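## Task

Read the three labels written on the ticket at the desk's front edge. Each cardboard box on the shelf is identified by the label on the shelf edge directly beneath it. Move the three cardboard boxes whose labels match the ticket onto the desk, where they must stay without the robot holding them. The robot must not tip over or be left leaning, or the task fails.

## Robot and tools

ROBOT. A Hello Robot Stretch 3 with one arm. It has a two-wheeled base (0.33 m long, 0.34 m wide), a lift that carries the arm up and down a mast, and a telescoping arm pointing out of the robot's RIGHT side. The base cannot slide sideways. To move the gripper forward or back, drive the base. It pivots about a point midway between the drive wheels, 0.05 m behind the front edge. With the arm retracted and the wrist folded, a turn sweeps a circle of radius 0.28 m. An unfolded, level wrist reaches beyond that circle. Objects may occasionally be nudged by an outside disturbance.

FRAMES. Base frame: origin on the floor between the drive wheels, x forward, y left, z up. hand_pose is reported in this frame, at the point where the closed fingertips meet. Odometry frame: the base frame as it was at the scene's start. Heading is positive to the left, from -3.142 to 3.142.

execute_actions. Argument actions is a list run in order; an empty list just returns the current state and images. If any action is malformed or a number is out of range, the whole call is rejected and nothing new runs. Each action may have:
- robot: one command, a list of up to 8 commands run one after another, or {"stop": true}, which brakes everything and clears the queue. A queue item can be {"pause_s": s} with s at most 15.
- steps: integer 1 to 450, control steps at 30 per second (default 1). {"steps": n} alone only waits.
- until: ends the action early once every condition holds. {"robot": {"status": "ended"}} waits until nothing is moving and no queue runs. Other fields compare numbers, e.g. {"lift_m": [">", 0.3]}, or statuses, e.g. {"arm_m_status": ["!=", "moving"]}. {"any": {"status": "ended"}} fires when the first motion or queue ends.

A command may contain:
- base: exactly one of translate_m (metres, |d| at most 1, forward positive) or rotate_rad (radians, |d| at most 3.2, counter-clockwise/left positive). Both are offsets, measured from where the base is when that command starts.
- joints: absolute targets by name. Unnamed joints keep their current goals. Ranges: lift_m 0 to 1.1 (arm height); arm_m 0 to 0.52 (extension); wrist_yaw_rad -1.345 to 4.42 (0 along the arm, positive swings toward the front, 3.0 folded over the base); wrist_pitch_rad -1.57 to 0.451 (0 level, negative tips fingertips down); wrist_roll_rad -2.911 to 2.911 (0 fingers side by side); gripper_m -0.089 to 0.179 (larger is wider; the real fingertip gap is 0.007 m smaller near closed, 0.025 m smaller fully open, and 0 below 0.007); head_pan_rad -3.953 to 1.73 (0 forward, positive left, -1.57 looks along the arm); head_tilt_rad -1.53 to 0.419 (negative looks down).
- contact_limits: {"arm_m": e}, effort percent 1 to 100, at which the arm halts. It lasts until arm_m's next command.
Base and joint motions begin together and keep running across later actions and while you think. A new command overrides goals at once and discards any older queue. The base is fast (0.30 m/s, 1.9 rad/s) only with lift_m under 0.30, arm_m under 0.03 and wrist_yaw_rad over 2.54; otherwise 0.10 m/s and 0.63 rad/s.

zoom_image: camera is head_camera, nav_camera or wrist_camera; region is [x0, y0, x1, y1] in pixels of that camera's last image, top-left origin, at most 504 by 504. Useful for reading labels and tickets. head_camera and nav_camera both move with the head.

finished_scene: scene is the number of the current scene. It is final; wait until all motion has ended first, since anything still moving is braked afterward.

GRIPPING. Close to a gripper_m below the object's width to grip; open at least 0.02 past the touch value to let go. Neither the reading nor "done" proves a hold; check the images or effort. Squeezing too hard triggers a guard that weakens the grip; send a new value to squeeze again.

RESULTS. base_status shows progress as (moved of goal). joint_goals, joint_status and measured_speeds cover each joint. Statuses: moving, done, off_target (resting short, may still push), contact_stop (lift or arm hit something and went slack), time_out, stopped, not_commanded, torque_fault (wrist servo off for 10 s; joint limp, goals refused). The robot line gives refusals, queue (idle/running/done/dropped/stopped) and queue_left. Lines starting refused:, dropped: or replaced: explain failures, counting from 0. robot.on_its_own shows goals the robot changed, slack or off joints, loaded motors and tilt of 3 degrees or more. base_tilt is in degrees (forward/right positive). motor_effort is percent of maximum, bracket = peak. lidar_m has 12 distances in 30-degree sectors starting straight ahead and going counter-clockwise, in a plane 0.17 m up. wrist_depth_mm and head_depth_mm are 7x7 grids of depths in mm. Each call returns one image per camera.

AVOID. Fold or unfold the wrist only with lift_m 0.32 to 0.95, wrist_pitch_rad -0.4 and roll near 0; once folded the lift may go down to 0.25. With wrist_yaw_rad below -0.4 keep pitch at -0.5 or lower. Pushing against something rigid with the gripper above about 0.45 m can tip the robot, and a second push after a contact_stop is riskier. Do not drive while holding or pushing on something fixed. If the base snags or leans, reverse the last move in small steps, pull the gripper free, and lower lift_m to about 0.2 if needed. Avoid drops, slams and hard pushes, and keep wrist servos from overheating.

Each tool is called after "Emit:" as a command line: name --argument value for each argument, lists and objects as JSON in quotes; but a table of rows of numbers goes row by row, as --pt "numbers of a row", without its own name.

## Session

Emit:
execute_actions --actions '[]'

Emit:
execute_actions --actions '[{"robot":{"joints":{"head_pan_rad":-1.6,"head_tilt_rad":-0.4}},"steps":450,"until":{"robot":{"status":"ended"}}}]'

Emit:
execute_actions --actions '[{"robot":{"joints":{"head_pan_rad":-3.3}},"steps":450,"until":{"robot":{"status":"ended"}}}]'

Scene clock: 0.00 s.
robot.base_odometry: x=+0.000 y=+0.000 heading=+0.000 (m, m, rad; robot's odometry frame)
robot.turned_by_wheels: +0.000 (rad since the last result)
robot.turned_by_imu: +0.000 (rad since the last result)
robot.base_tilt: forward=-1.3 right=-0.4 (deg)
robot.lidar_m: 2.91 2.88 1.98 1.87 1.91 0.98 1.07 1.58 2.00 1.86 1.92 2.48
robot.head_depth_mm: 2182 3318 3266 3310 3353 3334 2252 / 2168 3271 3202 3268 3275 3048 2270 / 2181 3205 3281 3231 3308 3050 2256 / 2194 3224 3232 3258 3299 3009 2248 / 2198 3211 3250 3213 3278 3244 2260 / 2206 3147 3197 3224 3211 3102 2222 / 2102 3172 3176 3220 3207 2995 2228
robot.base_status: not_commanded
robot.joint_positions: lift_m=+0.536 arm_m=+0.002 wrist_yaw_rad=+2.900 wrist_pitch_rad=-0.426 wrist_roll_rad=+0.018 gripper_m=+0.037 head_pan_rad=+0.008 head_tilt_rad=+0.001
robot.joint_goals: lift_m=+0.536 arm_m=+0.002 wrist_yaw_rad=+2.900 wrist_pitch_rad=-0.426 wrist_roll_rad=+0.018 gripper_m=+0.037 head_pan_rad=+0.008 head_tilt_rad=+0.001
robot.joint_status: lift_m=not_commanded arm_m=not_commanded wrist_yaw_rad=not_commanded wrist_pitch_rad=not_commanded wrist_roll_rad=not_commanded gripper_m=not_commanded head_pan_rad=not_commanded head_tilt_rad=not_commanded
robot.measured_speeds: translate_m=+0.000 rotate_rad=+0.000 lift_m=+0.000 arm_m=+0.000 wrist_yaw_rad=+0.000 wrist_pitch_rad=+0.000 wrist_roll_rad=+0.000 head_pan_rad=+0.000 head_tilt_rad=+0.000
robot: refusals=0 queue=idle queue_left=0
robot.motor_effort: left_wheel=+1 right_wheel=+0 lift_m=+33 arm_m=-1 wrist_yaw_rad=+0 wrist_pitch_rad=+7 wrist_roll_rad=+0 gripper_m=+0 head_pan_rad=+0 head_tilt_rad=+3 (%)
robot.hand_pose: x=+0.0323 y=+0.0698 z=+0.5464 quat_wxyz=(+0.233, +0.710, +0.063, +0.662) (m; robot's base frame)
robot.wrist_depth_mm: - - - - - - - / - - - - - - - / - - - - - - - / - - - - - - - / 985 - - - - - - / 807 812 - 839 863 863 885 / 701 694 712 714 710 734 742
pictures: head_camera (sideways: a quarter turn clockwise sets it upright), nav_camera (sideways: a quarter turn counterclockwise sets it upright), wrist_camera
Images, in order (width x height): head_camera 896x504, nav_camera 672x504, wrist_camera 644x364.

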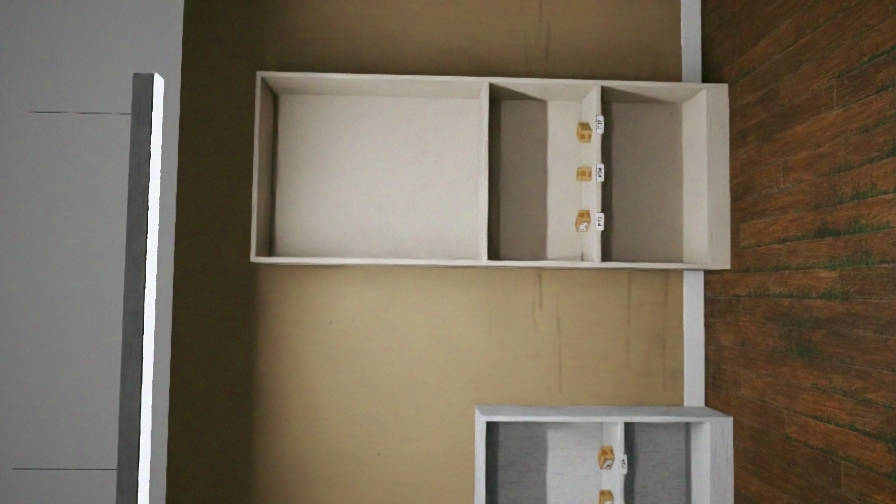

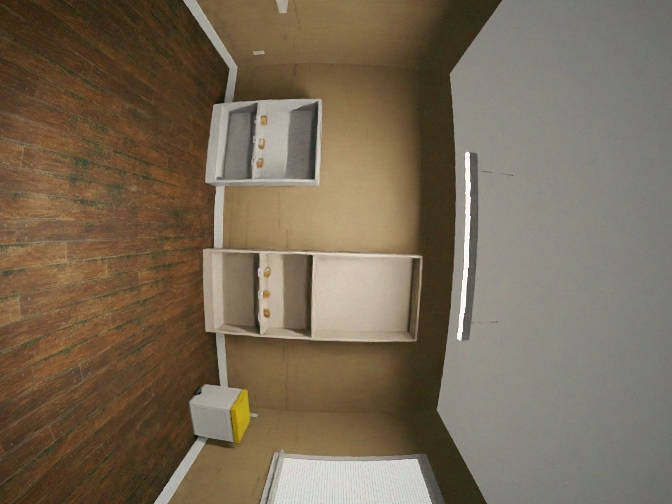

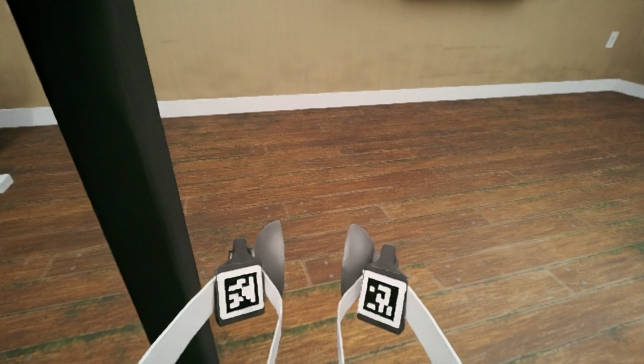

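Scene clock: 1.37 s.
robot.base_odometry: x=+0.000 y=+0.000 heading=+0.000 (m, m, rad; robot's odometry frame)
robot.turned_by_wheels: +0.000 (rad since the last result)
robot.turned_by_imu: +0.000 (rad since the last result)
robot.base_tilt: forward=-1.2 right=-0.4 (deg)
robot.lidar_m: 2.90 2.89 1.99 1.87 1.91 0.98 1.07 1.58 2.00 1.86 1.92 2.48
robot.head_depth_mm: 1671 1811 1963 2144 2245 1755 1427 / 1653 1781 1927 2120 2217 1748 1421 / 1641 1770 1906 2070 2194 1744 1430 / 1612 1758 1886 2061 2164 1741 1422 / 1607 1729 1871 2034 2147 1743 1421 / 1597 1723 1865 2021 2177 1738 1419 / 1599 1721 1871 2027 2148 1730 1406
robot.base_status: not_commanded
robot.joint_positions: lift_m=+0.536 arm_m=+0.002 wrist_yaw_rad=+2.900 wrist_pitch_rad=-0.426 wrist_roll_rad=+0.018 gripper_m=+0.037 head_pan_rad=-1.593 head_tilt_rad=-0.395
robot.joint_goals: lift_m=+0.536 arm_m=+0.002 wrist_yaw_rad=+2.900 wrist_pitch_rad=-0.426 wrist_roll_rad=+0.018 gripper_m=+0.037 head_pan_rad=-1.600 head_tilt_rad=-0.400
robot.joint_status: lift_m=not_commanded arm_m=not_commanded wrist_yaw_rad=not_commanded wrist_pitch_rad=not_commanded wrist_roll_rad=not_commanded gripper_m=not_commanded head_pan_rad=done head_tilt_rad=done
robot.measured_speeds: translate_m=+0.000 rotate_rad=+0.000 lift_m=+0.000 arm_m=+0.000 wrist_yaw_rad=+0.000 wrist_pitch_rad=+0.000 wrist_roll_rad=+0.000 head_pan_rad=+0.000 head_tilt_rad=+0.000
robot: refusals=0 queue=done queue_left=0
robot.motor_effort: left_wheel=+1(1) right_wheel=+1(0) lift_m=+33(33) arm_m=+0(0) wrist_yaw_rad=+0(0) wrist_pitch_rad=+7(7) wrist_roll_rad=+0(0) gripper_m=+0(1) head_pan_rad=-2(28) head_tilt_rad=-3(32) (%)
robot.hand_pose: x=+0.0323 y=+0.0698 z=+0.5464 quat_wxyz=(+0.233, +0.710, +0.063, +0.662) (m; robot's base frame)
robot.wrist_depth_mm: - - - - - - - / - - - - - - - / - - - - - - - / - - - - - - - / 986 - - - - - - / 817 820 - 832 852 863 868 / 695 692 707 721 714 733 736
pictures: head_camera (sideways: a quarter turn clockwise sets it upright), nav_camera (sideways: a quarter turn counterclockwise sets it upright), wrist_camera
Images, in order (width x height): head_camera 896x504, nav_camera 672x504, wrist_camera 644x364.

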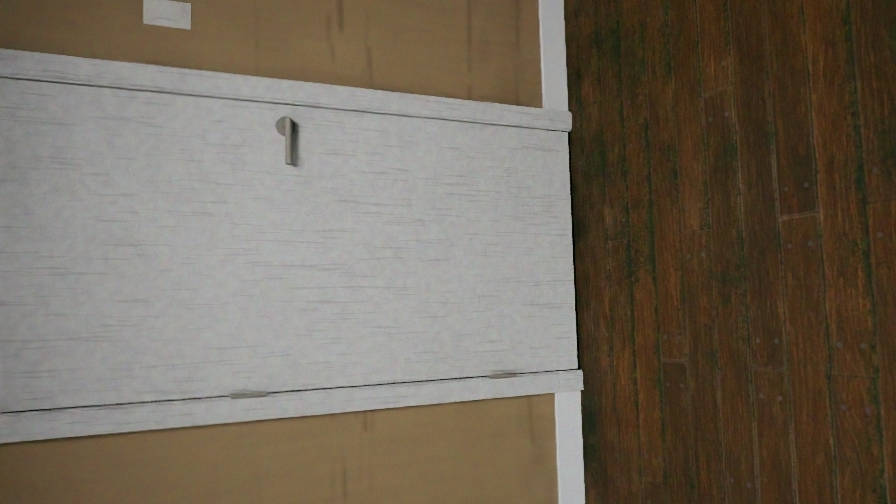

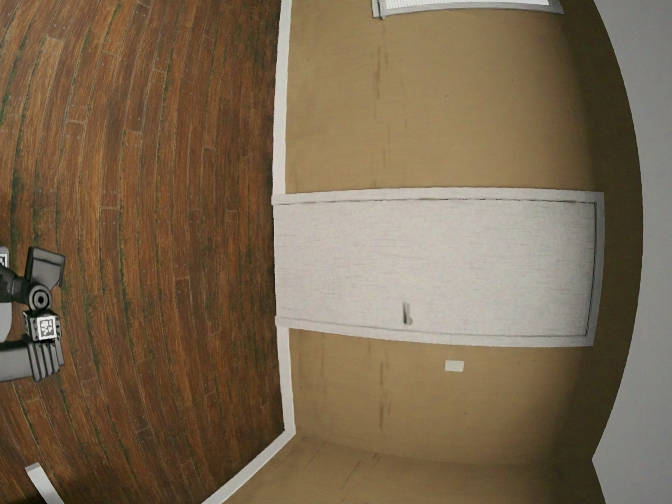

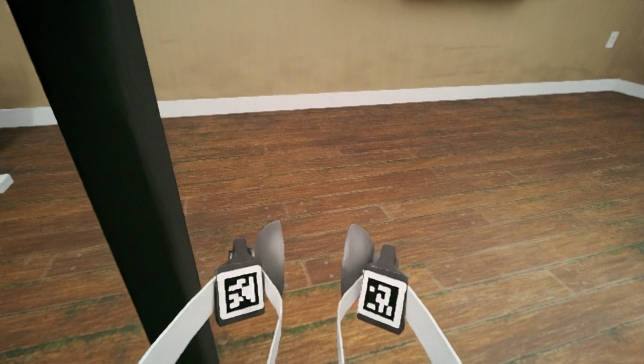

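Scene clock: 2.77 s.
robot.base_odometry: x=+0.000 y=+0.000 heading=+0.000 (m, m, rad; robot's odometry frame)
robot.turned_by_wheels: +0.000 (rad since the last result)
robot.turned_by_imu: +0.000 (rad since the last result)
robot.base_tilt: forward=-1.3 right=-0.4 (deg)
robot.lidar_m: 2.91 2.88 1.99 1.87 1.90 0.98 1.07 1.58 2.00 1.86 1.91 2.48
robot.head_depth_mm: 1468 1586 1730 1404 1083 1693 1420 / 1434 1538 1687 1413 1088 1687 1385 / 1405 1513 1648 1400 997 1641 1423 / 1379 1485 1606 1407 998 1634 1423 / 1363 1456 1570 1404 998 1647 1428 / 1324 1418 1535 1402 992 1425 1390 / 1281 1387 1498 1484 990 1627 1412
robot.base_status: not_commanded
robot.joint_positions: lift_m=+0.536 arm_m=+0.002 wrist_yaw_rad=+2.900 wrist_pitch_rad=-0.426 wrist_roll_rad=+0.018 gripper_m=+0.037 head_pan_rad=-3.293 head_tilt_rad=-0.395
robot.joint_goals: lift_m=+0.536 arm_m=+0.002 wrist_yaw_rad=+2.900 wrist_pitch_rad=-0.426 wrist_roll_rad=+0.018 gripper_m=+0.037 head_pan_rad=-3.300 head_tilt_rad=-0.400
robot.joint_status: lift_m=not_commanded arm_m=not_commanded wrist_yaw_rad=not_commanded wrist_pitch_rad=not_commanded wrist_roll_rad=not_commanded gripper_m=not_commanded head_pan_rad=done head_tilt_rad=done
robot.measured_speeds: translate_m=+0.000 rotate_rad=+0.000 lift_m=+0.000 arm_m=+0.000 wrist_yaw_rad=+0.000 wrist_pitch_rad=+0.000 wrist_roll_rad=+0.000 head_pan_rad=+0.000 head_tilt_rad=+0.000
robot: refusals=0 queue=done queue_left=0
robot.motor_effort: left_wheel=+1(1) right_wheel=+0(0) lift_m=+33(32) arm_m=+0(1) wrist_yaw_rad=+0(0) wrist_pitch_rad=+7(7) wrist_roll_rad=+0(0) gripper_m=+0(0) head_pan_rad=-2(31) head_tilt_rad=-3(2) (%)
robot.hand_pose: x=+0.0323 y=+0.0698 z=+0.5464 quat_wxyz=(+0.233, +0.710, +0.063, +0.662) (m; robot's base frame)
robot.wrist_depth_mm: - - - - - - - / - - - - - - - / - - - - - - - / - - - - - - - / 969 - - - - - - / 810 825 - 841 864 866 883 / 689 691 710 711 722 735 742
pictures: head_camera (sideways: a quarter turn clockwise sets it upright), nav_camera (sideways: a quarter turn counterclockwise sets it upright), wrist_camera
Images, in order (width x height): head_camera 896x504, nav_camera 672x504, wrist_camera 644x364.

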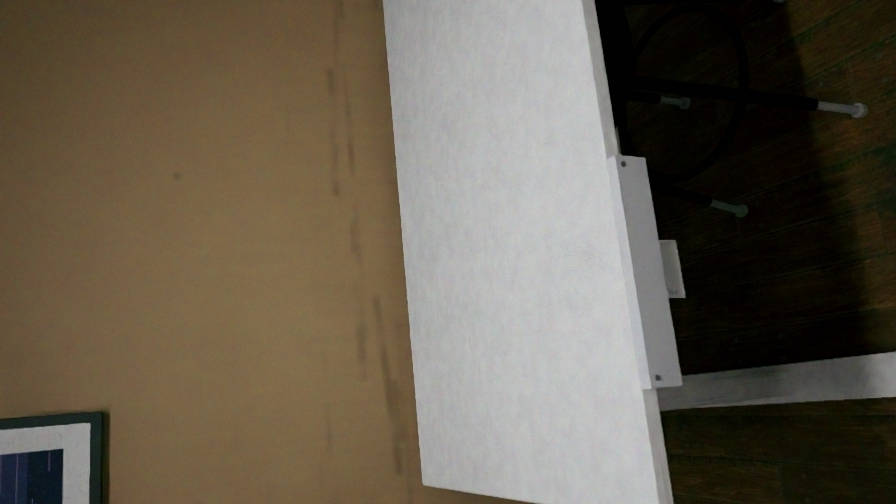

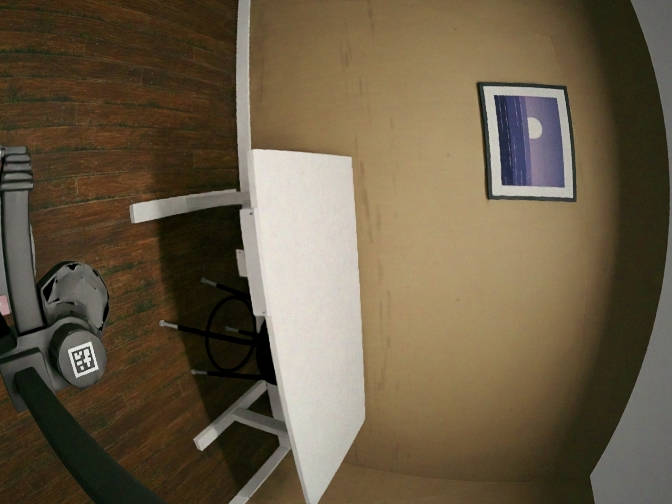

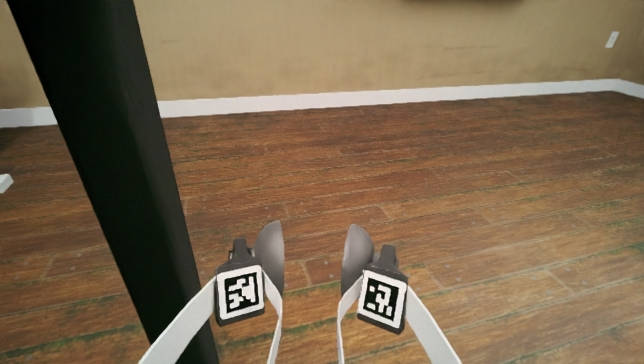

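Emit:
execute_actions --actions '[{"robot":[{"base":{"rotate_rad":-1.73},"joints":{"head_pan_rad":-1.57,"head_tilt_rad":-0.7,"wrist_yaw_rad":0,"lift_m":0.49,"arm_m":0.2}},{"joints":{"wrist_pitch_rad":0,"gripper_m":0.17,"arm_m":0.32}}],"steps":450,"until":{"robot":{"status":"ended"}}}]'

Scene clock: 14.93 s.
robot.base_odometry: x=+0.000 y=+0.000 heading=-1.730 (m, m, rad; robot's odometry frame)
robot.turned_by_wheels: -1.730 (rad since the last result)
robot.turned_by_imu: -1.724 (rad since the last result)
robot.base_tilt: forward=-1.3 right=-0.4 (deg)
robot.lidar_m: 1.86 1.86 2.22 2.91 3.15 2.13 1.87 1.87 0.98 1.07 1.07 1.83
robot.head_depth_mm: 1507 1482 1087 1575 1620 1374 1201 / 1465 1466 1087 1807 1587 1398 - / 1435 1469 1089 1571 1705 1338 1197 / 1410 1472 1080 954 1646 1387 1205 / 1376 1470 1086 943 1618 1383 1207 / 1344 1435 1084 1354 1573 1379 1204 / 1319 1410 1084 945 1614 1386 1198
robot.base_status: done (rotate_rad -1.7298 of -1.7300)
robot.joint_positions: lift_m=+0.490 arm_m=+0.320 wrist_yaw_rad=+0.001 wrist_pitch_rad=-0.025 wrist_roll_rad=+0.018 gripper_m=+0.170 head_pan_rad=-1.577 head_tilt_rad=-0.691
robot.joint_goals: lift_m=+0.490 arm_m=+0.320 wrist_yaw_rad=+0.000 wrist_pitch_rad=+0.000 wrist_roll_rad=+0.018 gripper_m=+0.170 head_pan_rad=-1.570 head_tilt_rad=-0.700
robot.joint_status: lift_m=done arm_m=done wrist_yaw_rad=done wrist_pitch_rad=done wrist_roll_rad=not_commanded gripper_m=done head_pan_rad=done head_tilt_rad=done
robot.measured_speeds: translate_m=+0.000 rotate_rad=+0.000 lift_m=+0.000 arm_m=+0.000 wrist_yaw_rad=+0.000 wrist_pitch_rad=+0.000 wrist_roll_rad=+0.000 head_pan_rad=+0.000 head_tilt_rad=+0.000
robot: refusals=0 queue=done queue_left=0
robot.motor_effort: left_wheel=+4(8) right_wheel=-4(8) lift_m=+22(33) arm_m=+5(4) wrist_yaw_rad=-1(1) wrist_pitch_rad=+12(12) wrist_roll_rad=+0(0) gripper_m=+0(85) head_pan_rad=+3(31) head_tilt_rad=-4(25) (%)
robot.hand_pose: x=-0.0211 y=-0.7202 z=+0.5987 quat_wxyz=(+0.701, +0.009, -0.713, -0.009) (m; robot's base frame)
robot.wrist_depth_mm: 148 155 168 954 - - - / 151 158 168 180 193 231 261 / 875 476 178 190 548 600 639 / 889 526 190 - - - - / 917 950 - - - 478 896 / 947 - - - - - - / 948 616 - - - - 923
pictures: head_camera (sideways: a quarter turn clockwise sets it upright), nav_camera (sideways: a quarter turn counterclockwise sets it upright), wrist_camera
Images, in order (width x height): head_camera 896x504, nav_camera 672x504, wrist_camera 644x364.

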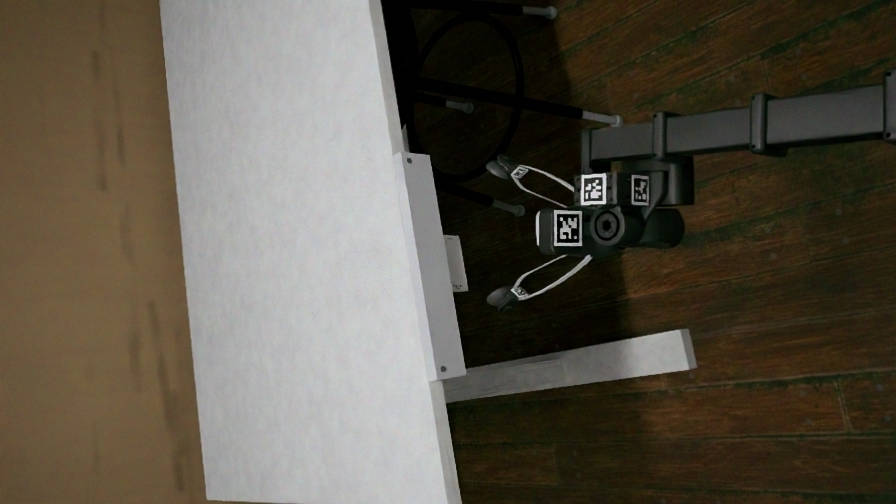

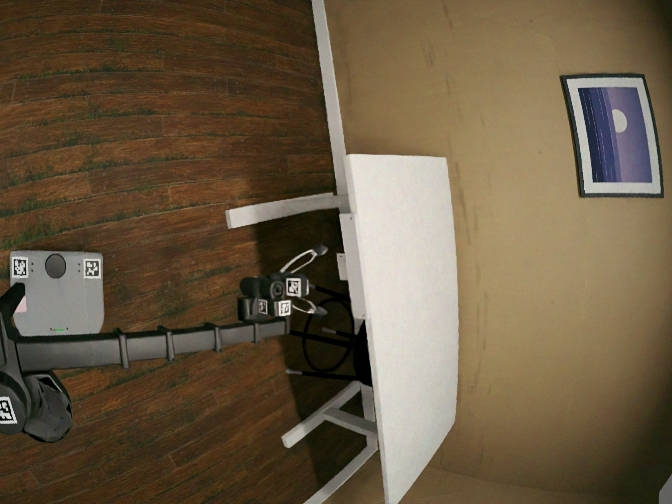

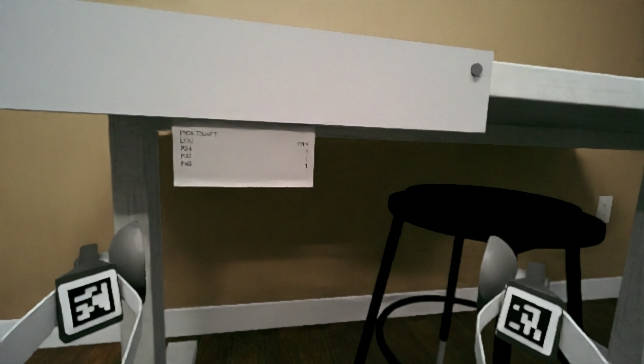

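Emit:
execute_actions --actions '[{"robot":{"base":{"rotate_rad":0.07},"joints":{"arm_m":0.4}},"steps":450,"until":{"robot":{"status":"ended"}}}]'

Scene clock: 18.83 s.
robot.base_odometry: x=+0.000 y=+0.000 heading=-1.660 (m, m, rad; robot's odometry frame)
robot.turned_by_wheels: +0.070 (rad since the last result)
robot.turned_by_imu: +0.071 (rad since the last result)
robot.base_tilt: forward=-1.2 right=-0.3 (deg)
robot.lidar_m: 1.86 1.86 2.33 2.91 2.95 2.05 1.87 1.88 0.98 1.07 1.56 1.92
robot.head_depth_mm: 1449 1485 1085 1790 1585 1375 1202 / 1424 1472 1083 1863 1582 1398 - / 1401 1474 1086 952 - 1385 1200 / 1392 1475 1088 941 1583 1373 1199 / 1363 1468 1082 940 1583 1379 1200 / 1345 1441 1081 1790 1610 1373 1199 / 1330 1484 1615 1847 1617 1383 1202
robot.base_status: done (rotate_rad +0.0698 of +0.0700)
robot.joint_positions: lift_m=+0.490 arm_m=+0.400 wrist_yaw_rad=+0.001 wrist_pitch_rad=-0.024 wrist_roll_rad=+0.018 gripper_m=+0.170 head_pan_rad=-1.577 head_tilt_rad=-0.691
robot.joint_goals: lift_m=+0.490 arm_m=+0.400 wrist_yaw_rad=+0.000 wrist_pitch_rad=+0.000 wrist_roll_rad=+0.018 gripper_m=+0.170 head_pan_rad=-1.570 head_tilt_rad=-0.700
robot.joint_status: lift_m=done arm_m=done wrist_yaw_rad=done wrist_pitch_rad=done wrist_roll_rad=not_commanded gripper_m=done head_pan_rad=done head_tilt_rad=done
robot.measured_speeds: translate_m=+0.000 rotate_rad=+0.000 lift_m=+0.000 arm_m=+0.000 wrist_yaw_rad=+0.000 wrist_pitch_rad=+0.000 wrist_roll_rad=+0.000 head_pan_rad=+0.000 head_tilt_rad=+0.000
robot: refusals=0 queue=done queue_left=0
robot.motor_effort: left_wheel=-2(2) right_wheel=+4(5) lift_m=+23(22) arm_m=+5(5) wrist_yaw_rad=-1(1) wrist_pitch_rad=+12(11) wrist_roll_rad=+0(0) gripper_m=+0(0) head_pan_rad=+2(2) head_tilt_rad=-5(5) (%)
robot.hand_pose: x=-0.0212 y=-0.8002 z=+0.5988 quat_wxyz=(+0.701, +0.009, -0.713, -0.009) (m; robot's base frame)
robot.wrist_depth_mm: - 81 84 88 93 97 103 / - 83 86 90 95 100 106 / 837 423 99 101 106 469 112 / 856 446 102 104 110 - - / 879 454 949 998 - 445 388 / 893 454 958 - - - 365 / 905 473 963 - - 980 -
pictures: head_camera (sideways: a quarter turn clockwise sets it upright), nav_camera (sideways: a quarter turn counterclockwise sets it upright), wrist_camera
Images, in order (width x height): head_camera 896x504, nav_camera 672x504, wrist_camera 644x364.

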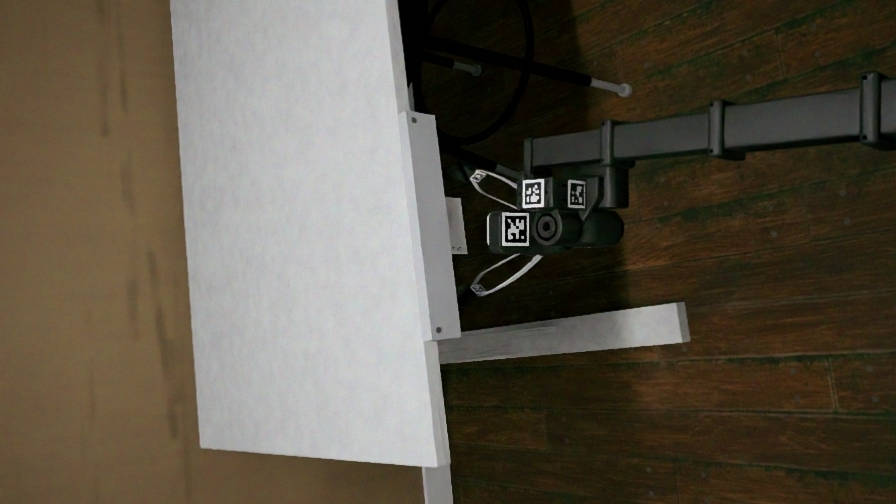

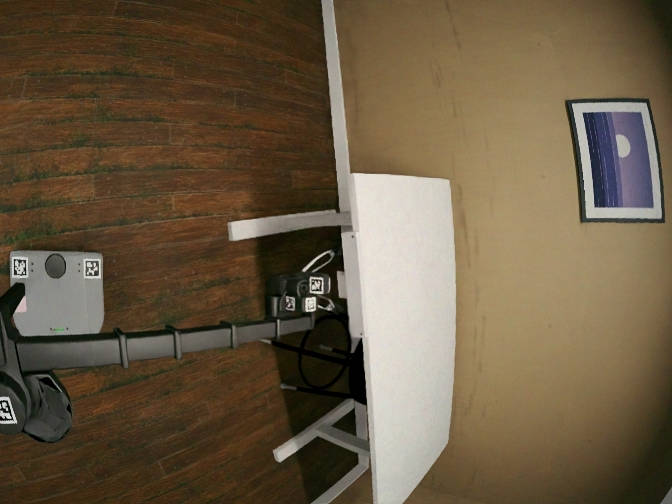

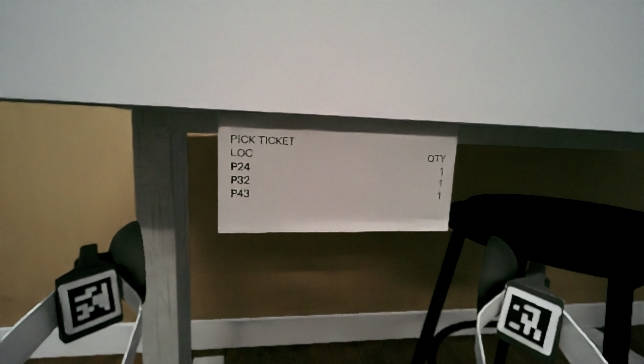

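Emit:
execute_actions --actions '[{"robot":{"joints":{"arm_m":0,"lift_m":0.285,"wrist_pitch_rad":-0.13,"head_pan_rad":0.5,"head_tilt_rad":-0.35}},"steps":50},{"robot":[{"base":{"rotate_rad":1.73},"joints":{"wrist_yaw_rad":2.62,"gripper_m":0.05}},{"base":{"translate_m":1}}],"steps":450,"until":{"robot":{"status":"ended"}}}]'

Emit:
zoom_image --camera "head_camera" --region '[330,120,580,370]'

Emit:
execute_actions --actions '[{"robot":{"joints":{"head_pan_rad":-0.25}},"steps":60,"until":{"robot":{"status":"ended"}}}]'

Emit:
zoom_image --camera "head_camera" --region '[330,120,580,370]'

Scene clock: 37.83 s.
robot.base_odometry: x=+0.998 y=+0.070 heading=+0.070 (m, m, rad; robot's odometry frame)
robot.turned_by_wheels: +1.730 (rad since the last result)
robot.turned_by_imu: +1.730 (rad since the last result)
robot.base_tilt: forward=-1.1 right=-0.4 (deg)
robot.lidar_m: 1.91 1.97 1.95 1.88 1.95 2.32 2.06 2.63 1.94 1.87 1.94 2.00
robot.head_depth_mm: 1906 2010 2125 2290 2359 1820 1458 / 2007 2117 2210 2297 2277 1810 1468 / 2100 2213 2368 2505 2317 1816 1466 / 2194 2351 2503 2650 2366 1802 1463 / 2318 2485 2491 2898 2365 1808 1456 / 2451 2624 2811 3001 2373 1810 1457 / 2330 2414 2528 2674 2362 1814 1460
robot.base_status: done (translate_m +1.0000 of +1.0000)
robot.joint_positions: lift_m=+0.285 arm_m=+0.002 wrist_yaw_rad=+2.618 wrist_pitch_rad=-0.145 wrist_roll_rad=+0.018 gripper_m=+0.050 head_pan_rad=+0.493 head_tilt_rad=-0.358
robot.joint_goals: lift_m=+0.285 arm_m=+0.000 wrist_yaw_rad=+2.620 wrist_pitch_rad=-0.130 wrist_roll_rad=+0.018 gripper_m=+0.050 head_pan_rad=+0.500 head_tilt_rad=-0.350
robot.joint_status: lift_m=done arm_m=done wrist_yaw_rad=done wrist_pitch_rad=done wrist_roll_rad=not_commanded gripper_m=done head_pan_rad=done head_tilt_rad=done
robot.measured_speeds: translate_m=+0.000 rotate_rad=+0.000 lift_m=+0.000 arm_m=+0.000 wrist_yaw_rad=+0.000 wrist_pitch_rad=+0.000 wrist_roll_rad=+0.000 head_pan_rad=+0.000 head_tilt_rad=+0.000
robot: refusals=0 queue=done queue_left=0
robot.motor_effort: left_wheel=-2(8) right_wheel=+5(12) lift_m=+23(22) arm_m=-5(5) wrist_yaw_rad=+1(2) wrist_pitch_rad=+7(12) wrist_roll_rad=+0(0) gripper_m=+0(85) head_pan_rad=+1(34) head_tilt_rad=+5(32) (%)
robot.hand_pose: x=+0.1036 y=+0.0692 z=+0.3632 quat_wxyz=(+0.231, +0.700, -0.135, +0.662) (m; robot's base frame)
robot.wrist_depth_mm: - - - - - - - / - - - - - - - / - - - - - - - / - - - - - - - / 971 - - - - - - / 720 744 - 771 816 810 809 / 580 593 600 601 587 628 638
pictures: head_camera (sideways: a quarter turn clockwise sets it upright), nav_camera (sideways: a quarter turn counterclockwise sets it upright), wrist_camera
Images, in order (width x height): head_camera 896x504, nav_camera 672x504, wrist_camera 644x364.

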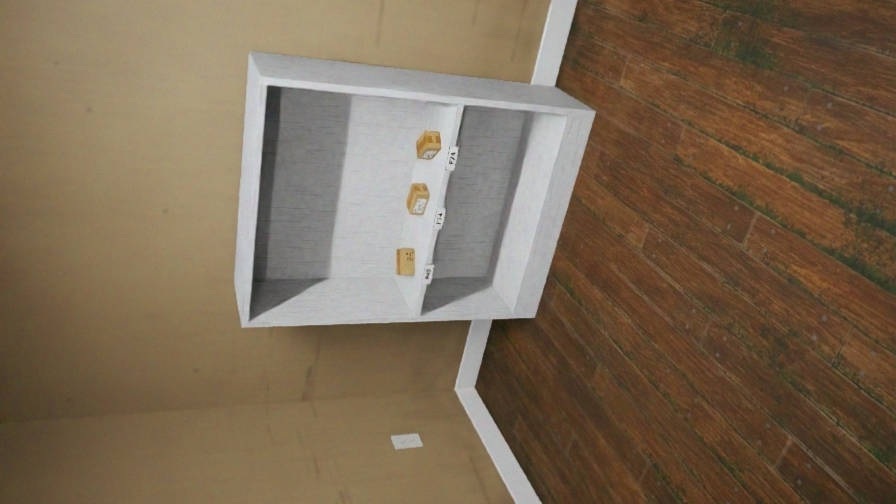

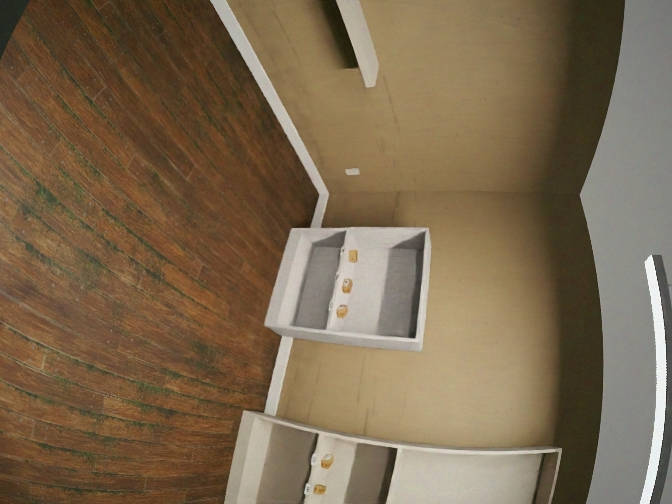

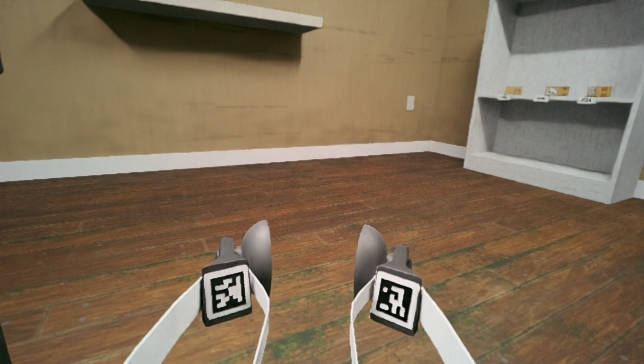

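Region (330, 120, 580, 370) of head_camera's 896x504 image, scaled by 2.016, with more detail than that image has.

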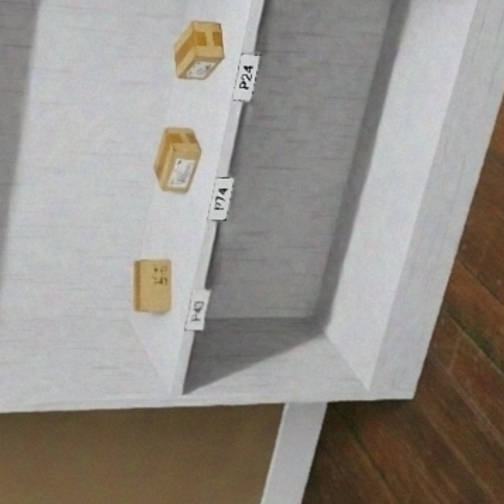

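Scene clock: 38.83 s.
robot.base_odometry: x=+0.998 y=+0.070 heading=+0.070 (m, m, rad; robot's odometry frame)
robot.turned_by_wheels: +0.000 (rad since the last result)
robot.turned_by_imu: +0.000 (rad since the last result)
robot.base_tilt: forward=-1.2 right=-0.4 (deg)
robot.lidar_m: 1.91 1.96 1.95 1.88 1.95 2.33 2.07 2.63 1.94 1.87 1.93 1.98
robot.head_depth_mm: 2125 2297 2487 2688 2404 1818 1463 / 1984 2123 2294 2548 2396 1826 1463 / 1990 2108 2320 2525 2356 1821 1452 / 1962 2090 2283 2451 2297 1823 1455 / 1909 2057 2181 2362 2297 1821 1460 / 1862 2005 2172 2305 2341 1805 1450 / 1861 1980 2138 2292 2359 1806 1455
robot.base_status: done (translate_m +1.0000 of +1.0000)
robot.joint_positions: lift_m=+0.285 arm_m=+0.002 wrist_yaw_rad=+2.618 wrist_pitch_rad=-0.145 wrist_roll_rad=+0.018 gripper_m=+0.050 head_pan_rad=-0.243 head_tilt_rad=-0.358
robot.joint_goals: lift_m=+0.285 arm_m=+0.000 wrist_yaw_rad=+2.620 wrist_pitch_rad=-0.130 wrist_roll_rad=+0.018 gripper_m=+0.050 head_pan_rad=-0.250 head_tilt_rad=-0.350
robot.joint_status: lift_m=done arm_m=done wrist_yaw_rad=done wrist_pitch_rad=done wrist_roll_rad=not_commanded gripper_m=done head_pan_rad=done head_tilt_rad=done
robot.measured_speeds: translate_m=+0.000 rotate_rad=+0.000 lift_m=+0.000 arm_m=+0.000 wrist_yaw_rad=+0.000 wrist_pitch_rad=+0.000 wrist_roll_rad=+0.000 head_pan_rad=+0.000 head_tilt_rad=+0.000
robot: refusals=0 queue=done queue_left=0
robot.motor_effort: left_wheel=-2(2) right_wheel=+5(5) lift_m=+22(22) arm_m=-5(5) wrist_yaw_rad=+2(1) wrist_pitch_rad=+7(8) wrist_roll_rad=+0(0) gripper_m=+0(0) head_pan_rad=-2(27) head_tilt_rad=+4(5) (%)
robot.hand_pose: x=+0.1036 y=+0.0692 z=+0.3632 quat_wxyz=(+0.231, +0.700, -0.135, +0.662) (m; robot's base frame)
robot.wrist_depth_mm: - - - - - - - / - - - - - - - / - - - - - - - / - - - - - - - / - 994 - - - - - / 732 750 - 770 834 789 822 / 580 585 597 618 591 630 640
pictures: head_camera (sideways: a quarter turn clockwise sets it upright), nav_camera (sideways: a quarter turn counterclockwise sets it upright), wrist_camera
Images, in order (width x height): head_camera 896x504, nav_camera 672x504, wrist_camera 644x364.

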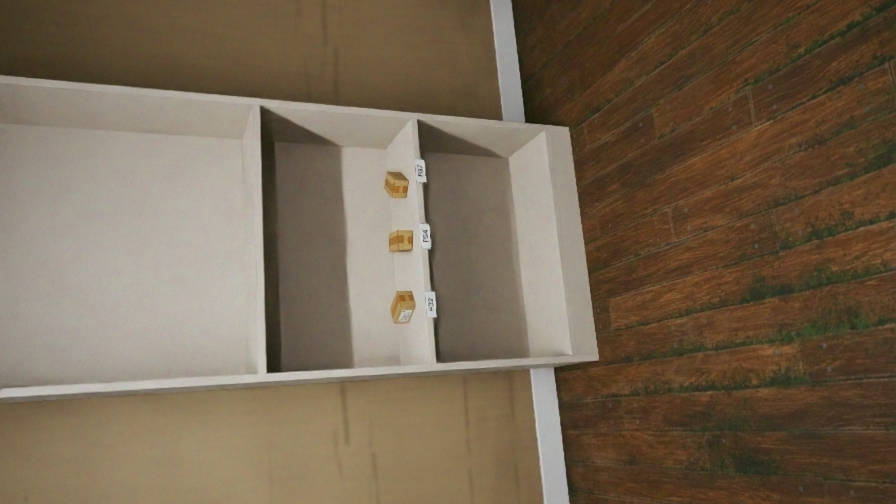

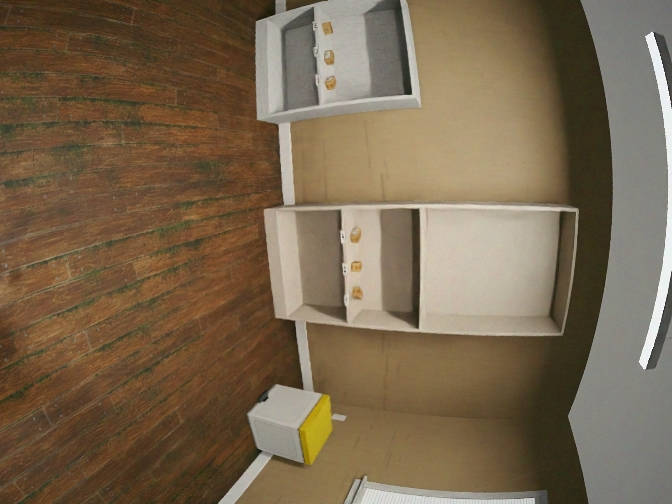

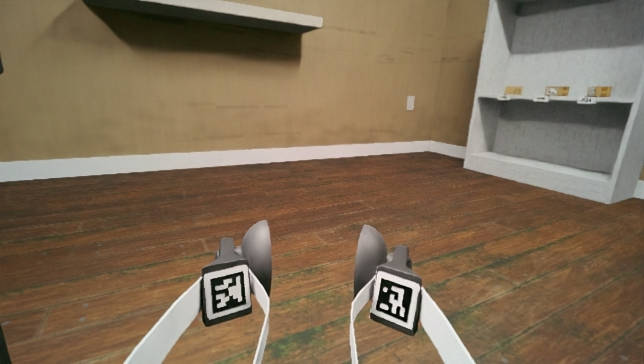

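Region (330, 120, 580, 370) of head_camera's 896x504 image, scaled by 2.016, with more detail than that image has.

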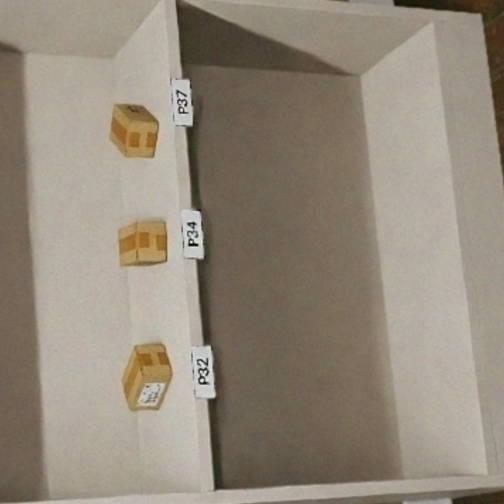

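Emit:
execute_actions --actions '[{"robot":[{"base":{"rotate_rad":-0.478}},{"base":{"translate_m":1}}],"steps":450,"until":{"robot":{"translate_m":[">",0.52],"queue_left":["=",0]}}},{"robot":[{"base":{"translate_m":1}},{"base":{"rotate_rad":2.63},"joints":{"head_pan_rad":-1.57,"head_tilt_rad":-0.75}},{"joints":{"lift_m":0.58,"wrist_yaw_rad":0,"gripper_m":0.14,"arm_m":0.15}}],"steps":450,"until":{"robot":{"status":"ended"}}}]'

Scene clock: 61.87 s.
robot.base_odometry: x=+2.395 y=-0.534 heading=+2.222 (m, m, rad; robot's odometry frame)
robot.turned_by_wheels: +2.152 (rad since the last result)
robot.turned_by_imu: +2.152 (rad since the last result)
robot.base_tilt: forward=-1.2 right=-0.4 (deg)
robot.lidar_m: 2.70 3.61 3.46 1.59 1.20 0.72 0.75 0.61 0.84 0.81 1.29 2.57
robot.head_depth_mm: 705 595 933 987 891 1238 1161 / 742 878 999 1010 1344 1322 1163 / 744 941 1071 983 1428 - 1181 / 745 974 1125 1041 1427 1343 1180 / 725 861 977 1087 1409 1345 1174 / 702 1169 1453 1722 1558 1348 1177 / 1138 1337 1585 1757 1553 1343 1177
robot.base_status: done (rotate_rad +2.6298 of +2.6300)
robot.joint_positions: lift_m=+0.580 arm_m=+0.150 wrist_yaw_rad=+0.002 wrist_pitch_rad=-0.146 wrist_roll_rad=+0.018 gripper_m=+0.140 head_pan_rad=-1.563 head_tilt_rad=-0.741
robot.joint_goals: lift_m=+0.580 arm_m=+0.150 wrist_yaw_rad=+0.000 wrist_pitch_rad=-0.130 wrist_roll_rad=+0.018 gripper_m=+0.140 head_pan_rad=-1.570 head_tilt_rad=-0.750
robot.joint_status: lift_m=done arm_m=done wrist_yaw_rad=done wrist_pitch_rad=done wrist_roll_rad=not_commanded gripper_m=done head_pan_rad=done head_tilt_rad=done
robot.measured_speeds: translate_m=+0.000 rotate_rad=+0.000 lift_m=+0.000 arm_m=+0.000 wrist_yaw_rad=+0.000 wrist_pitch_rad=+0.000 wrist_roll_rad=+0.000 head_pan_rad=+0.000 head_tilt_rad=+0.000
robot: refusals=0 queue=done queue_left=0
robot.motor_effort: left_wheel=-2(10) right_wheel=+5(13) lift_m=+41(45) arm_m=+5(4) wrist_yaw_rad=-2(1) wrist_pitch_rad=+7(8) wrist_roll_rad=+0(0) gripper_m=+1(80) head_pan_rad=-3(33) head_tilt_rad=-5(33) (%)
robot.hand_pose: x=-0.0209 y=-0.5446 z=+0.6573 quat_wxyz=(+0.699, +0.052, -0.711, -0.051) (m; robot's base frame)
robot.wrist_depth_mm: 778 899 438 539 469 407 358 / 781 912 454 554 489 418 368 / 827 931 469 577 502 428 377 / 845 975 480 564 511 439 387 / 903 - 421 381 390 304 380 / 993 - 525 334 284 262 281 / 957 960 552 696 575 235 231
pictures: head_camera (sideways: a quarter turn clockwise sets it upright), nav_camera (sideways: a quarter turn counterclockwise sets it upright), wrist_camera
Images, in order (width x height): head_camera 896x504, nav_camera 672x504, wrist_camera 644x364.

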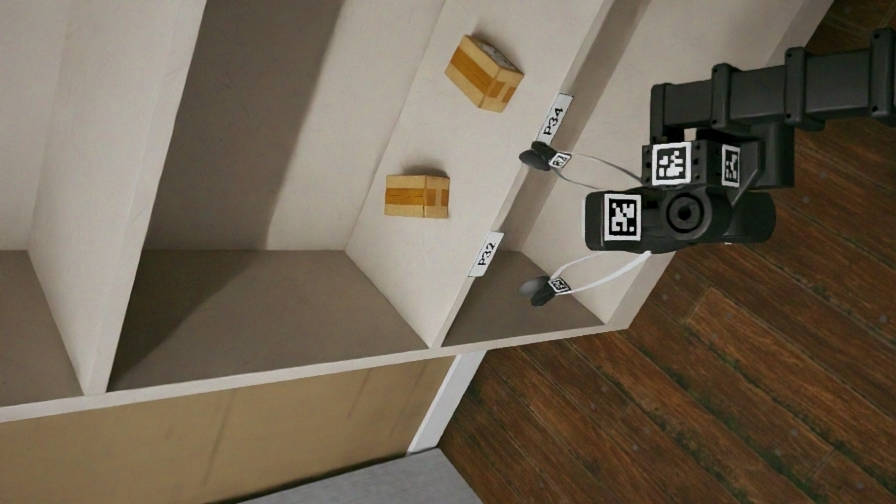

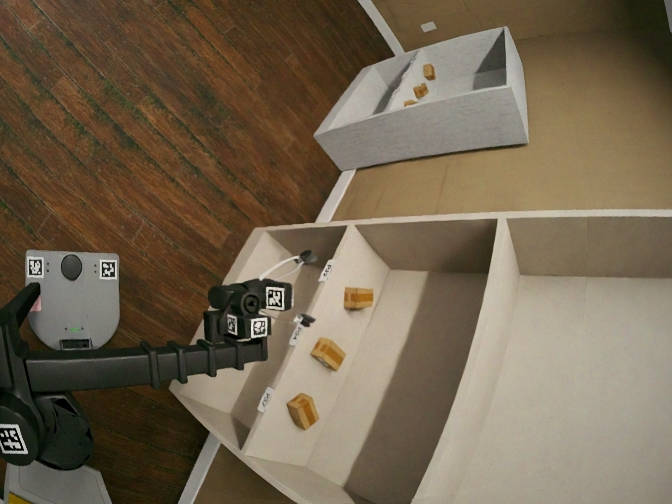

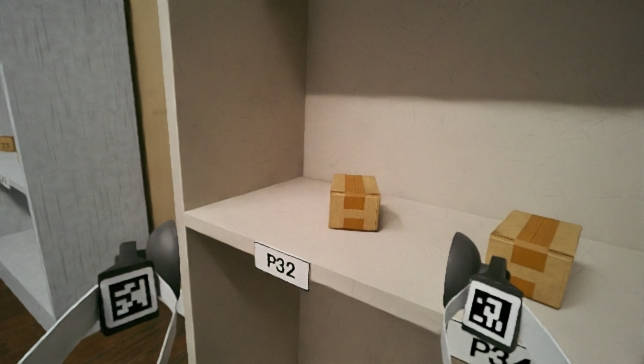

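Emit:
execute_actions --actions '[{"robot":[{"base":{"translate_m":-0.043},"joints":{"lift_m":0.535,"arm_m":0.2,"gripper_m":0.115}},{"joints":{"arm_m":0.39}}],"steps":450,"until":{"robot":{"status":"ended"}}}]'

Scene clock: 69.33 s.
robot.base_odometry: x=+2.421 y=-0.569 heading=+2.222 (m, m, rad; robot's odometry frame)
robot.turned_by_wheels: +0.000 (rad since the last result)
robot.turned_by_imu: +0.001 (rad since the last result)
robot.base_tilt: forward=-1.2 right=-0.4 (deg)
robot.lidar_m: 2.74 3.40 3.46 1.55 1.17 0.68 0.71 0.57 0.75 0.82 0.82 2.61
robot.head_depth_mm: 700 566 904 984 873 1229 1149 / 723 849 968 1012 907 1250 - / 745 914 1040 1034 1378 1269 1175 / 745 976 1127 1012 1400 1309 1174 / 745 914 1042 1070 1391 1353 1186 / 702 815 953 1717 1554 1343 1181 / 1095 1302 1572 1781 1565 1339 1177
robot.base_status: done (translate_m -0.0430 of -0.0430)
robot.joint_positions: lift_m=+0.535 arm_m=+0.390 wrist_yaw_rad=+0.001 wrist_pitch_rad=-0.146 wrist_roll_rad=+0.018 gripper_m=+0.115 head_pan_rad=-1.563 head_tilt_rad=-0.741
robot.joint_goals: lift_m=+0.535 arm_m=+0.390 wrist_yaw_rad=+0.000 wrist_pitch_rad=-0.130 wrist_roll_rad=+0.018 gripper_m=+0.115 head_pan_rad=-1.570 head_tilt_rad=-0.750
robot.joint_status: lift_m=done arm_m=done wrist_yaw_rad=done wrist_pitch_rad=done wrist_roll_rad=not_commanded gripper_m=done head_pan_rad=done head_tilt_rad=done
robot.measured_speeds: translate_m=+0.000 rotate_rad=+0.000 lift_m=+0.000 arm_m=+0.000 wrist_yaw_rad=+0.000 wrist_pitch_rad=+0.000 wrist_roll_rad=+0.000 head_pan_rad=+0.000 head_tilt_rad=+0.000
robot: refusals=0 queue=done queue_left=0
robot.motor_effort: left_wheel=-2(6) right_wheel=+5(6) lift_m=+22(42) arm_m=+5(5) wrist_yaw_rad=-1(2) wrist_pitch_rad=+8(7) wrist_roll_rad=+0(0) gripper_m=+0(78) head_pan_rad=-2(3) head_tilt_rad=-5(4) (%)
robot.hand_pose: x=-0.0212 y=-0.7846 z=+0.6131 quat_wxyz=(+0.699, +0.052, -0.711, -0.052) (m; robot's base frame)
robot.wrist_depth_mm: 214 254 326 303 256 223 197 / 220 262 338 312 264 229 202 / 225 270 351 327 273 235 206 / 232 278 351 327 281 242 212 / 231 260 258 156 277 249 216 / 189 200 142 137 199 210 211 / 156 147 149 144 160 160 166
pictures: head_camera (sideways: a quarter turn clockwise sets it upright), nav_camera (sideways: a quarter turn counterclockwise sets it upright), wrist_camera
Images, in order (width x height): head_camera 896x504, nav_camera 672x504, wrist_camera 644x364.

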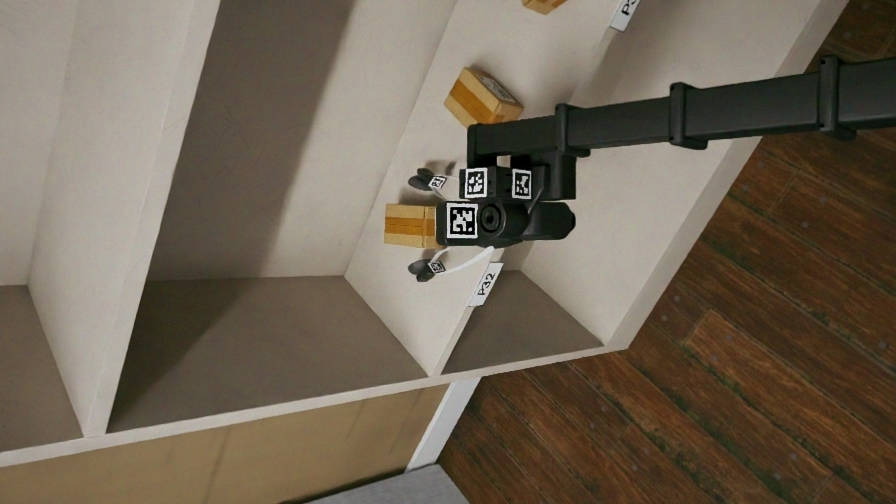

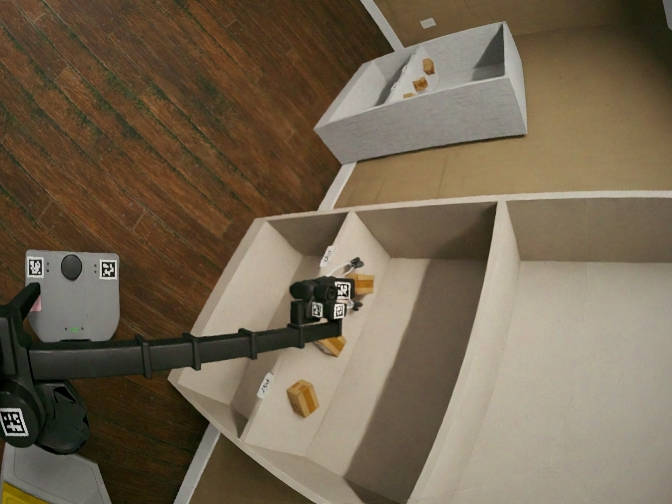

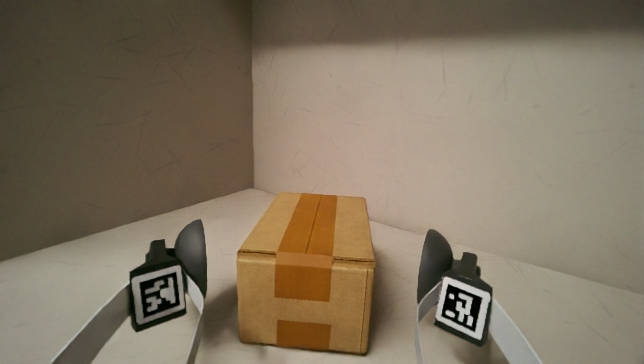

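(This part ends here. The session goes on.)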